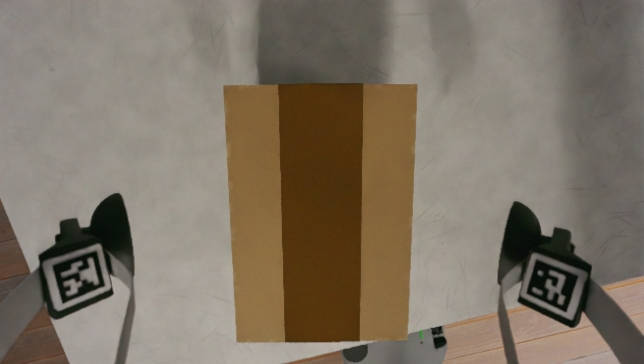

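execute_actions(
  actions=[
    {"r1":{"joints":{"lift_m":0.913}}},
  ],
  cameras=[],
)

execute_actions(
  actions=[
    {"r1":{"joints":{"gripper_m":0.066}}},
  ],
  cameras=[],
)

execute_actions(
  actions=[
    {"r1":{"joints":{"lift_m":0.95}}},
  ],
  cameras=["r1_head_camera"],
)

execute_actions(
  actions=[
    {"r1":{"base":{"rotate_rad":2.12},"joints":{"arm_m":0.1,"wrist_yaw_rad":0}}},
  ],
  cameras=["r1_wrist_camera"],
)

execute_actions(
  actions=[
    {"r1":{"base":{"translate_m":1.0},"joints":{"lift_m":0.66,"head_pan_rad":-0.3,"head_tilt_rad":-0.6}}},
  ],
  cameras=["r1_nav_camera"],
)

Scene clock: 328.37 s.
r1.base_odometry: x=-1.742 y=-2.045 heading=-1.935 (m, m, rad; r1's odometry frame)
r1.turned_by_wheels: +0.000 (rad since the last result)
r1.turned_by_imu: +0.001 (rad since the last result)
r1.base_tilt: forward=+1.2 right=-2.0 (deg)
r1.lidar_m: 1.45 1.50 2.02 2.14 1.62 3.44 3.29 1.32 1.25 0.75 1.25 1.51
r1.head_depth_mm: 1021 - 1085 862 713 1329 1213 / 1025 - 1043 798 710 1336 1208 / 1046 1157 - 674 679 1361 1207 / 1056 1189 1079 784 693 1348 1211 / 1065 1196 1077 855 708 1335 1184 / 1065 1207 1322 854 705 1377 1202 / 1081 1215 1396 1600 707 1384 1205
r1.base_status: not commanded
r1.joint_positions: lift_m=+0.914 arm_m=+0.450 wrist_yaw_rad=-0.248 wrist_pitch_rad=-1.497 wrist_roll_rad=+0.017 gripper_m=+0.179 head_pan_rad=-1.443 head_tilt_rad=-0.691
r1.joint_status: all done
r1.motor_effort: left_wheel=+0(1) right_wheel=+2(2) lift_m=+16(17) arm_m=+2(2) wrist_yaw_rad=-2(2) wrist_pitch_rad=-2(2) wrist_roll_rad=+1(1) gripper_m=-1(1) head_pan_rad=-2(3) head_tilt_rad=-5(5) (%)
r1.hand_pose: x=-0.0204 y=-0.5898 z=+0.7951 quat_wxyz=(+0.450, +0.409, -0.577, -0.545) (m; r1's base frame)
r1.wrist_depth_mm: 223 226 227 226 228 230 229 / 230 228 116 116 118 232 236 / 237 237 119 119 121 240 242 / 240 239 122 122 123 244 245 / 247 248 125 126 127 253 253 / - 255 129 129 130 263 260 / 261 261 132 132 134 266 271
r2.base_odometry: x=+0.236 y=-1.296 heading=-0.610 (m, m, rad; r2's odometry frame)
r2.turned_by_wheels: +0.000 (rad since the last result)
r2.turned_by_imu: +0.000 (rad since the last result)
r2.base_tilt: forward=-2.2 right=+0.0 (deg)
r2.lidar_m: 2.75 2.89 2.52 1.65 1.63 2.06 2.00 1.18 0.88 0.37 0.38 0.54
r2.head_depth_mm: 784 922 1111 1391 1367 - - / 786 858 1183 1424 1369 1235 - / 800 744 - 1381 1294 1213 1159 / 806 761 1110 1405 1298 1204 1154 / 823 785 1203 1418 1099 1221 1122 / 830 776 1231 1433 1141 1234 1123 / 846 793 1262 1453 1138 1234 1124
r2.base_status: not commanded
r2.joint_positions: lift_m=+0.575 arm_m=+0.459 wrist_yaw_rad=+2.613 wrist_pitch_rad=-0.022 wrist_roll_rad=-0.013 gripper_m=+0.000 head_pan_rad=-1.406 head_tilt_rad=-0.950
r2.joint_status: not commanded
r2.motor_effort: left_wheel=+2(2) right_wheel=-2(1) lift_m=+22(22) arm_m=+11(11) wrist_yaw_rad=-10(9) wrist_pitch_rad=+7(7) wrist_roll_rad=+1(1) gripper_m=-2(2) head_pan_rad=+4(2) head_tilt_rad=+1(0) (%)
r2.hand_pose: x=+0.1076 y=-0.3831 z=+0.6836 quat_wxyz=(+0.194, +0.680, -0.175, +0.685) (m; r2's base frame)
r2.wrist_depth_mm: - - - - - - - / - - - - - - - / - - - - - - - / - - - - - - - / - - - - - - - / - - - - - - - / - - - - - - -
pictures: none
No camera images: the call's "cameras" was empty. Leave "cameras" out to get every camera's image.

Scene clock: 329.97 s.
r1.base_odometry: x=-1.742 y=-2.045 heading=-1.935 (m, m, rad; r1's odometry frame)
r1.turned_by_wheels: +0.000 (rad since the last result)
r1.turned_by_imu: +0.000 (rad since the last result)
r1.base_tilt: forward=+0.8 right=-2.1 (deg)
r1.lidar_m: 1.45 1.49 2.03 2.14 1.62 3.44 3.29 1.33 1.26 0.75 1.24 1.51
r1.head_depth_mm: 1021 - 1084 861 712 1329 1212 / 1023 - 1046 811 711 1330 1211 / 1047 1161 - 677 679 1354 1210 / 1053 1187 1081 787 696 1357 1204 / 1064 1195 1075 855 708 1338 1190 / 1069 1204 1319 852 708 1383 1207 / 1078 1217 1389 1596 706 1383 1207
r1.base_status: not commanded
r1.joint_positions: lift_m=+0.914 arm_m=+0.450 wrist_yaw_rad=-0.248 wrist_pitch_rad=-1.498 wrist_roll_rad=+0.017 gripper_m=+0.067 head_pan_rad=-1.443 head_tilt_rad=-0.691
r1.joint_status: all done
r1.motor_effort: left_wheel=-1(1) right_wheel=+6(6) lift_m=+16(16) arm_m=+2(2) wrist_yaw_rad=-2(2) wrist_pitch_rad=-1(1) wrist_roll_rad=+1(1) gripper_m=-24(97) head_pan_rad=-2(2) head_tilt_rad=-4(4) (%)
r1.hand_pose: x=-0.0203 y=-0.5894 z=+0.7951 quat_wxyz=(+0.450, +0.409, -0.577, -0.546) (m; r1's base frame)
r1.wrist_depth_mm: 226 227 228 229 230 229 231 / 231 229 118 118 119 237 236 / 238 237 121 121 122 245 243 / 242 242 124 124 125 246 249 / 249 248 128 128 128 252 257 / 255 257 130 130 131 263 265 / 262 262 134 134 135 268 272
r2.base_odometry: x=+0.236 y=-1.296 heading=-0.610 (m, m, rad; r2's odometry frame)
r2.turned_by_wheels: +0.000 (rad since the last result)
r2.turned_by_imu: +0.000 (rad since the last result)
r2.base_tilt: forward=-2.3 right=+0.1 (deg)
r2.lidar_m: 2.75 2.89 2.53 1.64 1.62 2.07 2.01 1.18 0.88 0.37 0.38 0.54
r2.head_depth_mm: 787 925 1110 1392 1366 - - / 787 857 1189 1428 1364 1229 - / 801 746 - 1376 1302 1220 1164 / 808 760 1112 1405 1298 1201 1155 / 821 786 1201 1418 1107 1216 1124 / 827 774 1237 1429 1142 1234 1126 / 845 795 1267 1450 1137 1237 1123
r2.base_status: not commanded
r2.joint_positions: lift_m=+0.575 arm_m=+0.459 wrist_yaw_rad=+2.613 wrist_pitch_rad=-0.022 wrist_roll_rad=-0.013 gripper_m=+0.000 head_pan_rad=-1.406 head_tilt_rad=-0.950
r2.joint_status: not commanded
r2.motor_effort: left_wheel=+2(2) right_wheel=-2(2) lift_m=+22(22) arm_m=+11(11) wrist_yaw_rad=-10(10) wrist_pitch_rad=+8(7) wrist_roll_rad=+1(0) gripper_m=-2(3) head_pan_rad=+4(4) head_tilt_rad=+0(0) (%)
r2.hand_pose: x=+0.1076 y=-0.3831 z=+0.6836 quat_wxyz=(+0.194, +0.680, -0.175, +0.685) (m; r2's base frame)
r2.wrist_depth_mm: - - - - - - - / - - - - - - - / - - - - - - - / - - - - - - - / - - - - - - - / - - - - - - - / - - - - - - -
pictures: none
No camera images: the call's "cameras" was empty. Leave "cameras" out to get every camera's image.

Scene clock: 331.37 s.
r1.base_odometry: x=-1.742 y=-2.045 heading=-1.935 (m, m, rad; r1's odometry frame)
r1.turned_by_wheels: +0.000 (rad since the last result)
r1.turned_by_imu: +0.000 (rad since the last result)
r1.base_tilt: forward=+0.8 right=-2.0 (deg)
r1.lidar_m: 1.45 1.50 2.03 2.14 1.62 3.44 3.29 1.33 1.25 0.75 1.24 1.51
r1.head_depth_mm: 1005 1197 1083 858 712 1334 1213 / 1009 - 1083 809 711 1330 1211 / 1034 1174 1006 645 680 1357 1211 / 1056 1188 1080 678 696 1357 1207 / 1066 1195 1075 854 706 1331 1186 / 1074 1204 1322 852 706 1375 1205 / 1079 1216 1395 1592 706 1378 1205
r1.base_status: not commanded
r1.joint_positions: lift_m=+0.949 arm_m=+0.450 wrist_yaw_rad=-0.248 wrist_pitch_rad=-1.496 wrist_roll_rad=+0.017 gripper_m=+0.067 head_pan_rad=-1.443 head_tilt_rad=-0.691
r1.joint_status: all done
r1.motor_effort: left_wheel=+0(2) right_wheel=+2(7) lift_m=+63(67) arm_m=+1(2) wrist_yaw_rad=-2(1) wrist_pitch_rad=-2(2) wrist_roll_rad=+1(1) gripper_m=-20(23) head_pan_rad=-2(3) head_tilt_rad=-5(4) (%)
r1.hand_pose: x=-0.0204 y=-0.5898 z=+0.8304 quat_wxyz=(+0.450, +0.409, -0.577, -0.545) (m; r1's base frame)
r1.wrist_depth_mm: 257 257 261 260 263 263 265 / 262 259 121 121 122 271 268 / 269 270 123 123 125 277 279 / 277 277 127 127 129 282 285 / 283 286 130 131 132 290 290 / 290 296 134 135 135 - 302 / 299 301 138 139 140 308 -
r2.base_odometry: x=+0.236 y=-1.296 heading=-0.610 (m, m, rad; r2's odometry frame)
r2.turned_by_wheels: +0.000 (rad since the last result)
r2.turned_by_imu: +0.000 (rad since the last result)
r2.base_tilt: forward=-2.2 right=+0.1 (deg)
r2.lidar_m: 2.75 2.88 2.53 1.64 1.62 2.06 2.01 1.18 0.88 0.37 0.38 0.54
r2.head_depth_mm: 787 924 1107 1385 1370 - - / 789 860 1184 1425 1365 1233 - / 802 744 - 1387 1301 1221 1160 / 808 760 1110 1406 1299 1200 1156 / 819 785 1206 1422 1102 1219 1123 / 827 772 1233 1423 1139 1239 1123 / 844 793 1271 1452 1136 1233 1122
r2.base_status: not commanded
r2.joint_positions: lift_m=+0.575 arm_m=+0.459 wrist_yaw_rad=+2.613 wrist_pitch_rad=-0.022 wrist_roll_rad=-0.013 gripper_m=+0.000 head_pan_rad=-1.406 head_tilt_rad=-0.950
r2.joint_status: not commanded
r2.motor_effort: left_wheel=+2(2) right_wheel=-1(1) lift_m=+22(22) arm_m=+11(11) wrist_yaw_rad=-11(10) wrist_pitch_rad=+7(7) wrist_roll_rad=+1(1) gripper_m=-3(2) head_pan_rad=+3(4) head_tilt_rad=+0(0) (%)
r2.hand_pose: x=+0.1076 y=-0.3831 z=+0.6836 quat_wxyz=(+0.194, +0.680, -0.175, +0.685) (m; r2's base frame)
r2.wrist_depth_mm: - - - - - - - / - - - - - - - / - - - - - - - / - - - - - - - / - - - - - - - / - - - - - - - / - - - - - - -
pictures: r1_head_camera (sideways: a quarter turn clockwise sets it upright)
camera_calibration (this result's frames):
r1_head_camera: T_world_to_cam=[[-0.0473426, 0.6672, -0.743372, 0.986114], [0.997797, 0.0662123, -0.00411826, 0.00260066], [0.0464727, -0.74193, -0.668865, 0.82534], [0, 0, 0, 1]] pos_world=[0.00573447, -0.0457636, 1.2851]
Images, in order (width x height): r1_head_camera 896x504.

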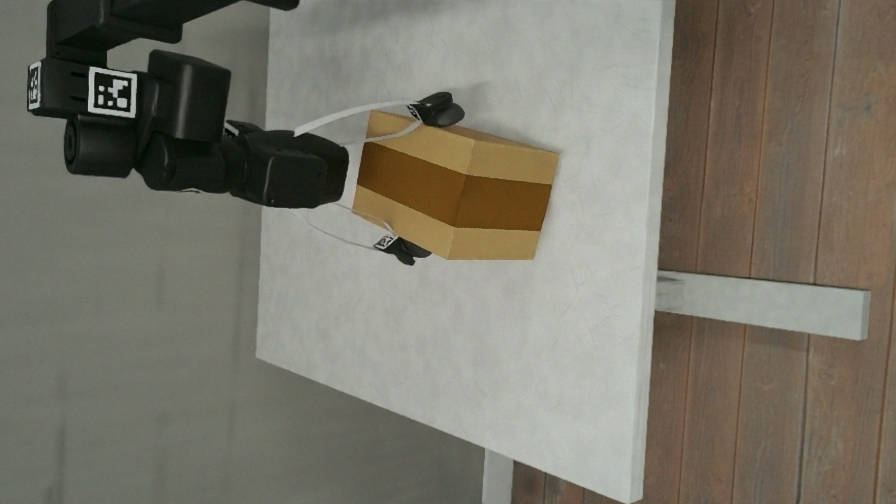

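Scene clock: 335.67 s.
r1.base_odometry: x=-1.742 y=-2.045 heading=+0.185 (m, m, rad; r1's odometry frame)
r1.turned_by_wheels: +2.120 (rad since the last result)
r1.turned_by_imu: +2.141 (rad since the last result)
r1.base_tilt: forward=+0.8 right=-2.1 (deg)
r1.lidar_m: 1.62 3.41 3.29 1.33 1.24 0.75 1.25 1.50 1.45 1.50 2.07 2.13
r1.head_depth_mm: 1319 1453 - - - 1395 1189 / 1401 1544 1682 - - 1374 390 / 1484 1654 1837 1999 - - 389 / 1583 1768 2015 1965 1629 445 389 / 1700 1925 2205 1963 1627 1397 1196 / 1834 2097 2337 1958 1627 1383 1209 / 1981 2290 2474 1957 1616 1380 1207
r1.base_status: done
r1.joint_positions: lift_m=+0.949 arm_m=+0.100 wrist_yaw_rad=+0.000 wrist_pitch_rad=-1.493 wrist_roll_rad=+0.017 gripper_m=+0.067 head_pan_rad=-1.443 head_tilt_rad=-0.691
r1.joint_status: all done
r1.motor_effort: left_wheel=+0(4) right_wheel=+3(9) lift_m=+63(63) arm_m=-4(6) wrist_yaw_rad=+0(3) wrist_pitch_rad=-4(4) wrist_roll_rad=+1(1) gripper_m=-19(19) head_pan_rad=-2(3) head_tilt_rad=-3(4) (%)
r1.hand_pose: x=-0.0216 y=-0.2410 z=+0.8304 quat_wxyz=(+0.515, +0.476, -0.523, -0.485) (m; r1's base frame)
r1.wrist_depth_mm: 963 958 - 975 979 962 992 / 972 - 121 121 123 976 - / - 987 123 124 125 - - / - - 127 128 129 - - / - - 131 130 133 - - / - - 134 134 136 - - / - - 137 139 139 - -
r2.base_odometry: x=+0.236 y=-1.296 heading=-0.610 (m, m, rad; r2's odometry frame)
r2.turned_by_wheels: +0.000 (rad since the last result)
r2.turned_by_imu: +0.000 (rad since the last result)
r2.base_tilt: forward=-2.3 right=+0.1 (deg)
r2.lidar_m: 2.75 2.89 2.52 1.87 1.75 2.06 2.00 1.18 0.88 0.37 0.38 0.54
r2.head_depth_mm: 785 927 1109 1392 1363 - - / 786 857 1184 1422 1368 1226 - / 802 743 - 1378 1298 1213 1167 / 807 761 1108 1409 1297 1203 1152 / 822 786 1207 1421 1104 1213 1123 / 829 774 1236 1431 1138 1230 1120 / 843 794 1270 1452 1133 1240 1126
r2.base_status: not commanded
r2.joint_positions: lift_m=+0.575 arm_m=+0.459 wrist_yaw_rad=+2.613 wrist_pitch_rad=-0.022 wrist_roll_rad=-0.013 gripper_m=+0.000 head_pan_rad=-1.406 head_tilt_rad=-0.950
r2.joint_status: not commanded
r2.motor_effort: left_wheel=+2(1) right_wheel=-1(1) lift_m=+22(22) arm_m=+11(11) wrist_yaw_rad=-10(10) wrist_pitch_rad=+7(7) wrist_roll_rad=+1(1) gripper_m=-2(3) head_pan_rad=+3(4) head_tilt_rad=+0(0) (%)
r2.hand_pose: x=+0.1076 y=-0.3831 z=+0.6836 quat_wxyz=(+0.194, +0.680, -0.175, +0.685) (m; r2's base frame)
r2.wrist_depth_mm: - - - - - - - / - - - - - - - / - - - - - - - / - - - - - - - / - - - - - - - / - - - - - - - / - - - - - - -
pictures: r1_wrist_camera
camera_calibration (this result's frames):
r1_wrist_camera: T_world_to_cam=[[-0.999807, 0.00218067, 0.0195176, -0.0387505], [0.00457903, 0.99231, 0.123695, 0.161723], [-0.0190978, 0.123761, -0.992128, 1.01916], [0, 0, 0, 1]] pos_world=[-0.0200199, -0.286527, 0.991888]
Images, in order (width x height): r1_wrist_camera 644x364.

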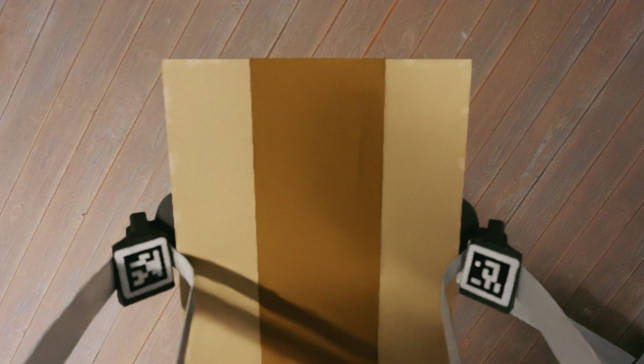

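Scene clock: 346.67 s.
r1.base_odometry: x=-0.759 y=-1.861 heading=+0.185 (m, m, rad; r1's odometry frame)
r1.turned_by_wheels: +0.000 (rad since the last result)
r1.turned_by_imu: +0.006 (rad since the last result)
r1.base_tilt: forward=+0.9 right=-2.1 (deg)
r1.lidar_m: 1.25 2.44 2.80 2.86 1.71 2.06 1.72 2.02 1.95 2.04 1.76 0.69
r1.head_depth_mm: 1369 1560 1757 774 1764 1429 1259 / 1421 1397 717 787 1660 1283 1207 / 1482 1523 1664 1557 1624 1225 1227 / 1506 1564 1777 1580 1651 1459 1252 / 1533 1609 1844 1626 1699 1458 1254 / 1564 1635 1907 1637 1716 1458 1254 / 1578 1645 1940 1661 1738 1460 1255
r1.base_status: done
r1.joint_positions: lift_m=+0.660 arm_m=+0.100 wrist_yaw_rad=+0.000 wrist_pitch_rad=-1.493 wrist_roll_rad=+0.017 gripper_m=+0.067 head_pan_rad=-0.307 head_tilt_rad=-0.606
r1.joint_status: all done
r1.motor_effort: left_wheel=-1(1) right_wheel=+2(7) lift_m=+23(58) arm_m=-4(4) wrist_yaw_rad=+0(1) wrist_pitch_rad=-3(4) wrist_roll_rad=+1(1) gripper_m=-20(20) head_pan_rad=+4(39) head_tilt_rad=+3(18) (%)
r1.hand_pose: x=-0.0216 y=-0.2410 z=+0.5418 quat_wxyz=(+0.515, +0.476, -0.523, -0.485) (m; r1's base frame)
r1.wrist_depth_mm: 675 678 686 694 693 700 693 / 675 693 121 121 122 705 696 / 721 690 124 123 125 728 743 / 707 736 127 127 129 732 755 / 728 747 130 131 132 745 751 / 762 778 134 134 136 - 820 / 780 792 138 139 140 805 826
r2.base_odometry: x=+0.236 y=-1.296 heading=-0.610 (m, m, rad; r2's odometry frame)
r2.turned_by_wheels: +0.000 (rad since the last result)
r2.turned_by_imu: -0.001 (rad since the last result)
r2.base_tilt: forward=-2.2 right=+0.0 (deg)
r2.lidar_m: 2.75 2.89 2.53 0.80 2.75 2.06 2.00 1.18 0.88 0.37 0.38 0.54
r2.head_depth_mm: 785 925 1106 1384 1357 - - / 787 859 1184 1427 1366 1236 - / 801 743 - 1382 1302 1219 1163 / 809 761 1108 1403 1301 1204 1152 / 821 786 1209 1422 1099 1216 1127 / 826 774 1238 1427 1138 1229 1126 / 846 794 1268 1460 1139 1237 1125
r2.base_status: not commanded
r2.joint_positions: lift_m=+0.575 arm_m=+0.459 wrist_yaw_rad=+2.613 wrist_pitch_rad=-0.022 wrist_roll_rad=-0.013 gripper_m=+0.000 head_pan_rad=-1.406 head_tilt_rad=-0.950
r2.joint_status: not commanded
r2.motor_effort: left_wheel=+2(3) right_wheel=-1(2) lift_m=+22(22) arm_m=+11(11) wrist_yaw_rad=-10(9) wrist_pitch_rad=+7(8) wrist_roll_rad=+0(1) gripper_m=-2(3) head_pan_rad=+3(3) head_tilt_rad=+0(0) (%)
r2.hand_pose: x=+0.1076 y=-0.3831 z=+0.6836 quat_wxyz=(+0.194, +0.680, -0.175, +0.685) (m; r2's base frame)
r2.wrist_depth_mm: - - - - - - - / - - - - - - - / - - - - - - - / - - - - - - - / - - - - - - - / - - - - - - - / - - - - - - -
pictures: r1_nav_camera (sideways: a quarter turn counterclockwise sets it upright)
camera_calibration (this result's frames):
r1_nav_camera: T_world_to_cam=[[0.528214, -0.167697, 0.832387, -1.0404], [-0.2708, -0.962383, -0.0220438, 0.0800475], [0.804772, -0.213766, -0.553757, 0.672224], [0, 0, 0, 1]] pos_world=[0.0302443, 0.0462627, 1.24003]
Images, in order (width x height): r1_nav_camera 672x504.

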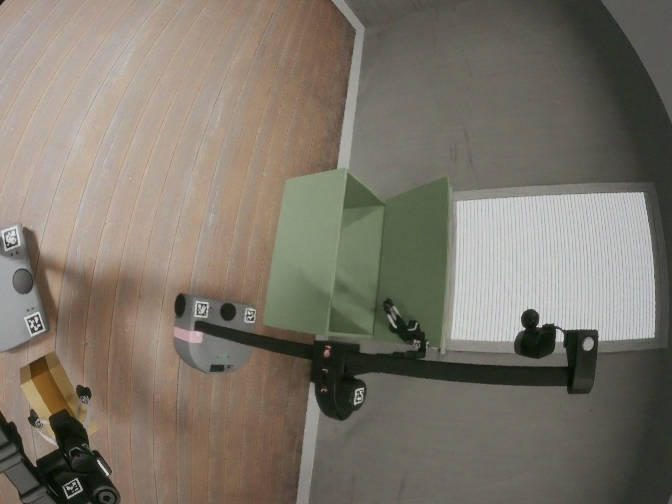

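execute_actions(
  actions=[
    {"r1":{"base":{"rotate_rad":0.07},"joints":{"arm_m":0.06}}},
  ],
  cameras=[],
)

execute_actions(
  actions=[
    {"r1":{"base":{"translate_m":1.0},"joints":{"head_pan_rad":-1.6,"head_tilt_rad":-0.9}}},
  ],
  cameras=["r1_nav_camera"],
)

Scene clock: 355.33 s.
r1.base_odometry: x=-0.759 y=-1.861 heading=+0.255 (m, m, rad; r1's odometry frame)
r1.turned_by_wheels: +0.070 (rad since the last result)
r1.turned_by_imu: +0.071 (rad since the last result)
r1.base_tilt: forward=+0.7 right=-2.1 (deg)
r1.lidar_m: 1.28 2.63 2.80 2.68 2.10 2.06 1.72 1.99 1.95 2.08 1.73 0.69
r1.head_depth_mm: 1382 621 700 764 1705 1338 1230 / 1454 1532 1630 1448 1418 1225 1200 / 1493 1539 1715 1938 1643 1289 1234 / 1534 1604 1819 1600 1677 1453 1253 / 1560 1629 1911 1631 1723 1459 1252 / 1598 1658 1971 1688 1754 1464 1251 / 1653 1835 2099 1970 1744 1457 1253
r1.base_status: done
r1.joint_positions: lift_m=+0.660 arm_m=+0.060 wrist_yaw_rad=+0.000 wrist_pitch_rad=-1.494 wrist_roll_rad=+0.017 gripper_m=+0.067 head_pan_rad=-0.307 head_tilt_rad=-0.606
r1.joint_status: all done
r1.motor_effort: left_wheel=+0(3) right_wheel=+2(7) lift_m=+23(24) arm_m=-4(4) wrist_yaw_rad=+0(1) wrist_pitch_rad=-3(3) wrist_roll_rad=+1(1) gripper_m=-18(19) head_pan_rad=+3(3) head_tilt_rad=+3(3) (%)
r1.hand_pose: x=-0.0216 y=-0.2009 z=+0.5418 quat_wxyz=(+0.515, +0.476, -0.523, -0.485) (m; r1's base frame)
r1.wrist_depth_mm: 661 666 680 668 693 693 699 / 701 696 121 121 122 712 711 / 718 699 123 124 124 708 725 / 704 737 126 127 128 740 736 / 743 755 130 130 132 753 758 / 754 776 133 135 136 - 778 / 770 800 139 138 139 813 818
r2.base_odometry: x=+0.236 y=-1.296 heading=-0.610 (m, m, rad; r2's odometry frame)
r2.turned_by_wheels: +0.000 (rad since the last result)
r2.turned_by_imu: +0.000 (rad since the last result)
r2.base_tilt: forward=-2.2 right=+0.1 (deg)
r2.lidar_m: 2.75 2.88 2.52 0.81 2.76 2.06 2.00 1.18 0.88 0.37 0.38 0.54
r2.head_depth_mm: 788 923 1111 1394 1369 - - / 786 858 1184 1420 1368 1236 - / 802 744 - 1379 1296 1216 1165 / 808 762 1111 1402 1305 1202 1154 / 820 785 1204 1423 1105 1221 1128 / 829 773 1236 1431 1142 1235 1131 / 847 795 1267 1454 1133 1232 1123
r2.base_status: not commanded
r2.joint_positions: lift_m=+0.575 arm_m=+0.459 wrist_yaw_rad=+2.613 wrist_pitch_rad=-0.022 wrist_roll_rad=-0.013 gripper_m=+0.000 head_pan_rad=-1.406 head_tilt_rad=-0.950
r2.joint_status: not commanded
r2.motor_effort: left_wheel=+2(1) right_wheel=-2(2) lift_m=+22(22) arm_m=+11(11) wrist_yaw_rad=-10(11) wrist_pitch_rad=+7(7) wrist_roll_rad=+1(1) gripper_m=-3(2) head_pan_rad=+3(3) head_tilt_rad=+0(0) (%)
r2.hand_pose: x=+0.1076 y=-0.3831 z=+0.6836 quat_wxyz=(+0.194, +0.680, -0.175, +0.685) (m; r2's base frame)
r2.wrist_depth_mm: - - - - - - - / - - - - - - - / - - - - - - - / - - - - - - - / - - - - - - - / - - - - - - - / - - - - - - -
pictures: none
No camera images: the call's "cameras" was empty. Leave "cameras" out to get every camera's image.

Scene clock: 366.33 s.
r1.base_odometry: x=+0.209 y=-1.609 heading=+0.255 (m, m, rad; r1's odometry frame)
r1.turned_by_wheels: +0.000 (rad since the last result)
r1.turned_by_imu: +0.007 (rad since the last result)
r1.base_tilt: forward=+1.0 right=-2.1 (deg)
r1.lidar_m: 0.41 1.37 2.23 2.38 2.93 2.44 2.70 0.58 0.48 0.51 0.39 0.39
r1.head_depth_mm: 2427 2283 738 1633 1249 1132 - / 2397 2255 1770 1623 1267 - - / 1924 2149 1793 1625 1447 - 1132 / 1608 1787 1836 1616 1440 - 620 / 1378 1475 1791 1196 1192 1263 1108 / 1211 1315 1522 1248 1061 1151 1141 / 1076 847 1211 1413 1332 939 1091
r1.base_status: done
r1.joint_positions: lift_m=+0.660 arm_m=+0.060 wrist_yaw_rad=+0.000 wrist_pitch_rad=-1.494 wrist_roll_rad=+0.017 gripper_m=+0.067 head_pan_rad=-1.593 head_tilt_rad=-0.889
r1.joint_status: all done
r1.motor_effort: left_wheel=+0(3) right_wheel=+2(7) lift_m=+23(24) arm_m=-4(4) wrist_yaw_rad=+0(0) wrist_pitch_rad=-3(3) wrist_roll_rad=+1(1) gripper_m=-20(19) head_pan_rad=-2(38) head_tilt_rad=-6(30) (%)
r1.hand_pose: x=-0.0216 y=-0.2009 z=+0.5418 quat_wxyz=(+0.515, +0.476, -0.523, -0.485) (m; r1's base frame)
r1.wrist_depth_mm: 335 440 687 682 630 535 527 / 380 484 121 122 122 560 721 / 423 593 124 124 125 732 730 / 496 720 126 128 129 743 741 / 590 745 130 131 131 772 763 / 764 771 135 134 135 - 793 / 776 795 138 138 140 800 818
r2.base_odometry: x=+0.236 y=-1.296 heading=-0.610 (m, m, rad; r2's odometry frame)
r2.turned_by_wheels: +0.000 (rad since the last result)
r2.turned_by_imu: -0.001 (rad since the last result)
r2.base_tilt: forward=-2.1 right=+0.0 (deg)
r2.lidar_m: 0.49 2.88 2.52 2.51 2.75 2.07 2.01 1.18 0.88 0.37 0.38 0.54
r2.head_depth_mm: 784 924 1111 1392 1365 - - / 788 859 1188 1422 1369 1232 - / 799 743 - 1383 1289 1220 1160 / 808 761 1110 1409 1294 1198 1154 / 822 786 1208 1418 1098 1219 1127 / 827 773 1235 1432 1142 1237 1128 / 843 796 1269 1457 1137 1233 1097
r2.base_status: not commanded
r2.joint_positions: lift_m=+0.575 arm_m=+0.459 wrist_yaw_rad=+2.613 wrist_pitch_rad=-0.022 wrist_roll_rad=-0.013 gripper_m=+0.000 head_pan_rad=-1.406 head_tilt_rad=-0.950
r2.joint_status: not commanded
r2.motor_effort: left_wheel=+2(2) right_wheel=-2(1) lift_m=+22(22) arm_m=+11(11) wrist_yaw_rad=-11(11) wrist_pitch_rad=+7(7) wrist_roll_rad=+1(1) gripper_m=-2(2) head_pan_rad=+2(3) head_tilt_rad=+0(0) (%)
r2.hand_pose: x=+0.1076 y=-0.3831 z=+0.6836 quat_wxyz=(+0.194, +0.680, -0.175, +0.685) (m; r2's base frame)
r2.wrist_depth_mm: - - - - - - - / - - - - 766 - - / - - - - 810 - - / - - - - - - - / - - - - - - - / - - - - - - - / - - - 966 927 - -
pictures: r1_nav_camera (sideways: a quarter turn counterclockwise sets it upright)
camera_calibration (this result's frames):
r1_nav_camera: T_world_to_cam=[[-0.0171219, -0.764293, 0.644641, -0.792378], [-0.999535, -0.00319086, -0.0303311, 0.0952723], [0.0252388, -0.644861, -0.763883, 0.950297], [0, 0, 0, 1]] pos_world=[0.0576766, 0.0075042, 1.23961]
Images, in order (width x height): r1_nav_camera 672x504.

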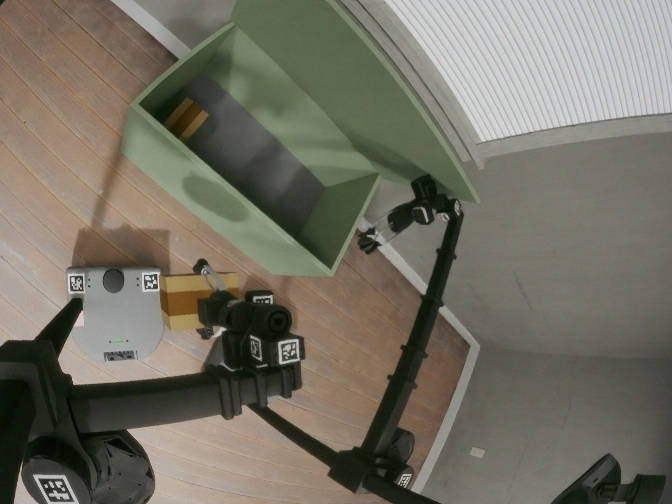

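execute_actions(
  actions=[
    {"r1":{"base":{"rotate_rad":0.83},"joints":{"arm_m":0.42}}},
  ],
  cameras=["r1_nav_camera","r1_wrist_camera"],
)

Scene clock: 373.73 s.
r1.base_odometry: x=+0.209 y=-1.609 heading=+1.084 (m, m, rad; r1's odometry frame)
r1.turned_by_wheels: +0.830 (rad since the last result)
r1.turned_by_imu: +0.838 (rad since the last result)
r1.base_tilt: forward=+0.9 right=-2.1 (deg)
r1.lidar_m: 2.23 2.26 2.83 2.44 2.91 2.73 0.48 0.64 0.42 0.39 0.39 1.11
r1.head_depth_mm: 875 836 1144 1260 1187 1258 - / 855 838 1085 1456 - - - / 839 822 - 1456 1348 1209 1159 / 823 859 - 861 931 1174 1162 / 807 841 934 1258 1323 1101 1137 / 793 833 911 1329 1227 1033 1135 / 780 831 874 1256 1247 1028 1133
r1.base_status: done
r1.joint_positions: lift_m=+0.660 arm_m=+0.420 wrist_yaw_rad=+0.000 wrist_pitch_rad=-1.494 wrist_roll_rad=+0.017 gripper_m=+0.067 head_pan_rad=-1.593 head_tilt_rad=-0.889
r1.joint_status: all done
r1.motor_effort: left_wheel=+0(2) right_wheel=+2(8) lift_m=+23(23) arm_m=+2(1) wrist_yaw_rad=+0(1) wrist_pitch_rad=-3(4) wrist_roll_rad=+1(1) gripper_m=-18(19) head_pan_rad=-3(1) head_tilt_rad=-5(8) (%)
r1.hand_pose: x=-0.0216 y=-0.5604 z=+0.5418 quat_wxyz=(+0.514, +0.476, -0.523, -0.485) (m; r1's base frame)
r1.wrist_depth_mm: 475 615 621 616 632 632 513 / 468 617 120 121 123 628 533 / 459 530 123 124 125 657 536 / 453 530 126 127 127 678 545 / 440 541 130 131 132 562 485 / 418 439 134 134 136 - 346 / 376 356 138 138 139 717 612
r2.base_odometry: x=+0.236 y=-1.296 heading=-0.610 (m, m, rad; r2's odometry frame)
r2.turned_by_wheels: +0.000 (rad since the last result)
r2.turned_by_imu: -0.001 (rad since the last result)
r2.base_tilt: forward=-2.2 right=+0.1 (deg)
r2.lidar_m: 0.49 0.48 2.52 2.53 2.76 2.07 2.01 1.18 0.88 0.37 0.39 0.54
r2.head_depth_mm: 784 921 1109 1390 1367 - - / 788 856 1185 1421 1364 1235 - / 804 742 - 1380 1300 1222 1162 / 807 762 1109 1407 1296 1201 1156 / 822 786 1206 1421 1106 1216 1123 / 828 773 1235 1432 1144 1232 1126 / 845 762 1103 914 1138 1236 983
r2.base_status: not commanded
r2.joint_positions: lift_m=+0.575 arm_m=+0.459 wrist_yaw_rad=+2.613 wrist_pitch_rad=-0.022 wrist_roll_rad=-0.013 gripper_m=+0.000 head_pan_rad=-1.406 head_tilt_rad=-0.950
r2.joint_status: not commanded
r2.motor_effort: left_wheel=+1(2) right_wheel=-2(1) lift_m=+22(22) arm_m=+11(11) wrist_yaw_rad=-10(11) wrist_pitch_rad=+7(7) wrist_roll_rad=+1(1) gripper_m=-3(3) head_pan_rad=+3(3) head_tilt_rad=+1(0) (%)
r2.hand_pose: x=+0.1076 y=-0.3831 z=+0.6836 quat_wxyz=(+0.194, +0.680, -0.175, +0.685) (m; r2's base frame)
r2.wrist_depth_mm: - - - - 727 342 - / - - - 694 - - - / - - - - - - - / - - - - - - - / - - - - - - - / - - - - - - - / - - - - - - -
pictures: r1_nav_camera (sideways: a quarter turn counterclockwise sets it upright), r1_wrist_camera
camera_calibration (this result's frames):
r1_nav_camera: T_world_to_cam=[[-0.0173296, -0.764523, 0.644364, -0.792015], [-0.999535, -0.00291508, -0.0303403, 0.0952843], [0.0250742, -0.64459, -0.764117, 0.950602], [0, 0, 0, 1]] pos_world=[0.0576791, 0.00751315, 1.23961]
r1_wrist_camera: T_world_to_cam=[[-0.999807, 0.00217868, 0.0195197, -0.0324233], [0.00458965, 0.992229, 0.124337, 0.513928], [-0.0190971, 0.124402, -0.992048, 0.772662], [0, 0, 0, 1]] pos_world=[-0.0200202, -0.605984, 0.70325]
Images, in order (width x height): r1_nav_camera 672x504, r1_wrist_camera 644x364.

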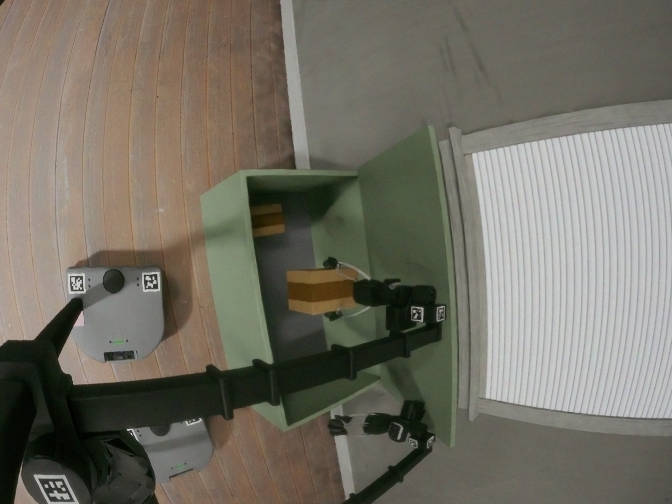

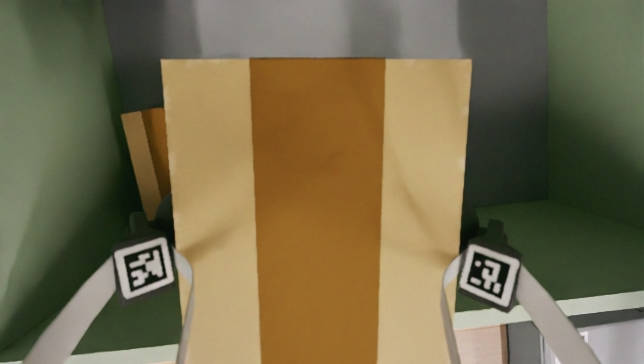

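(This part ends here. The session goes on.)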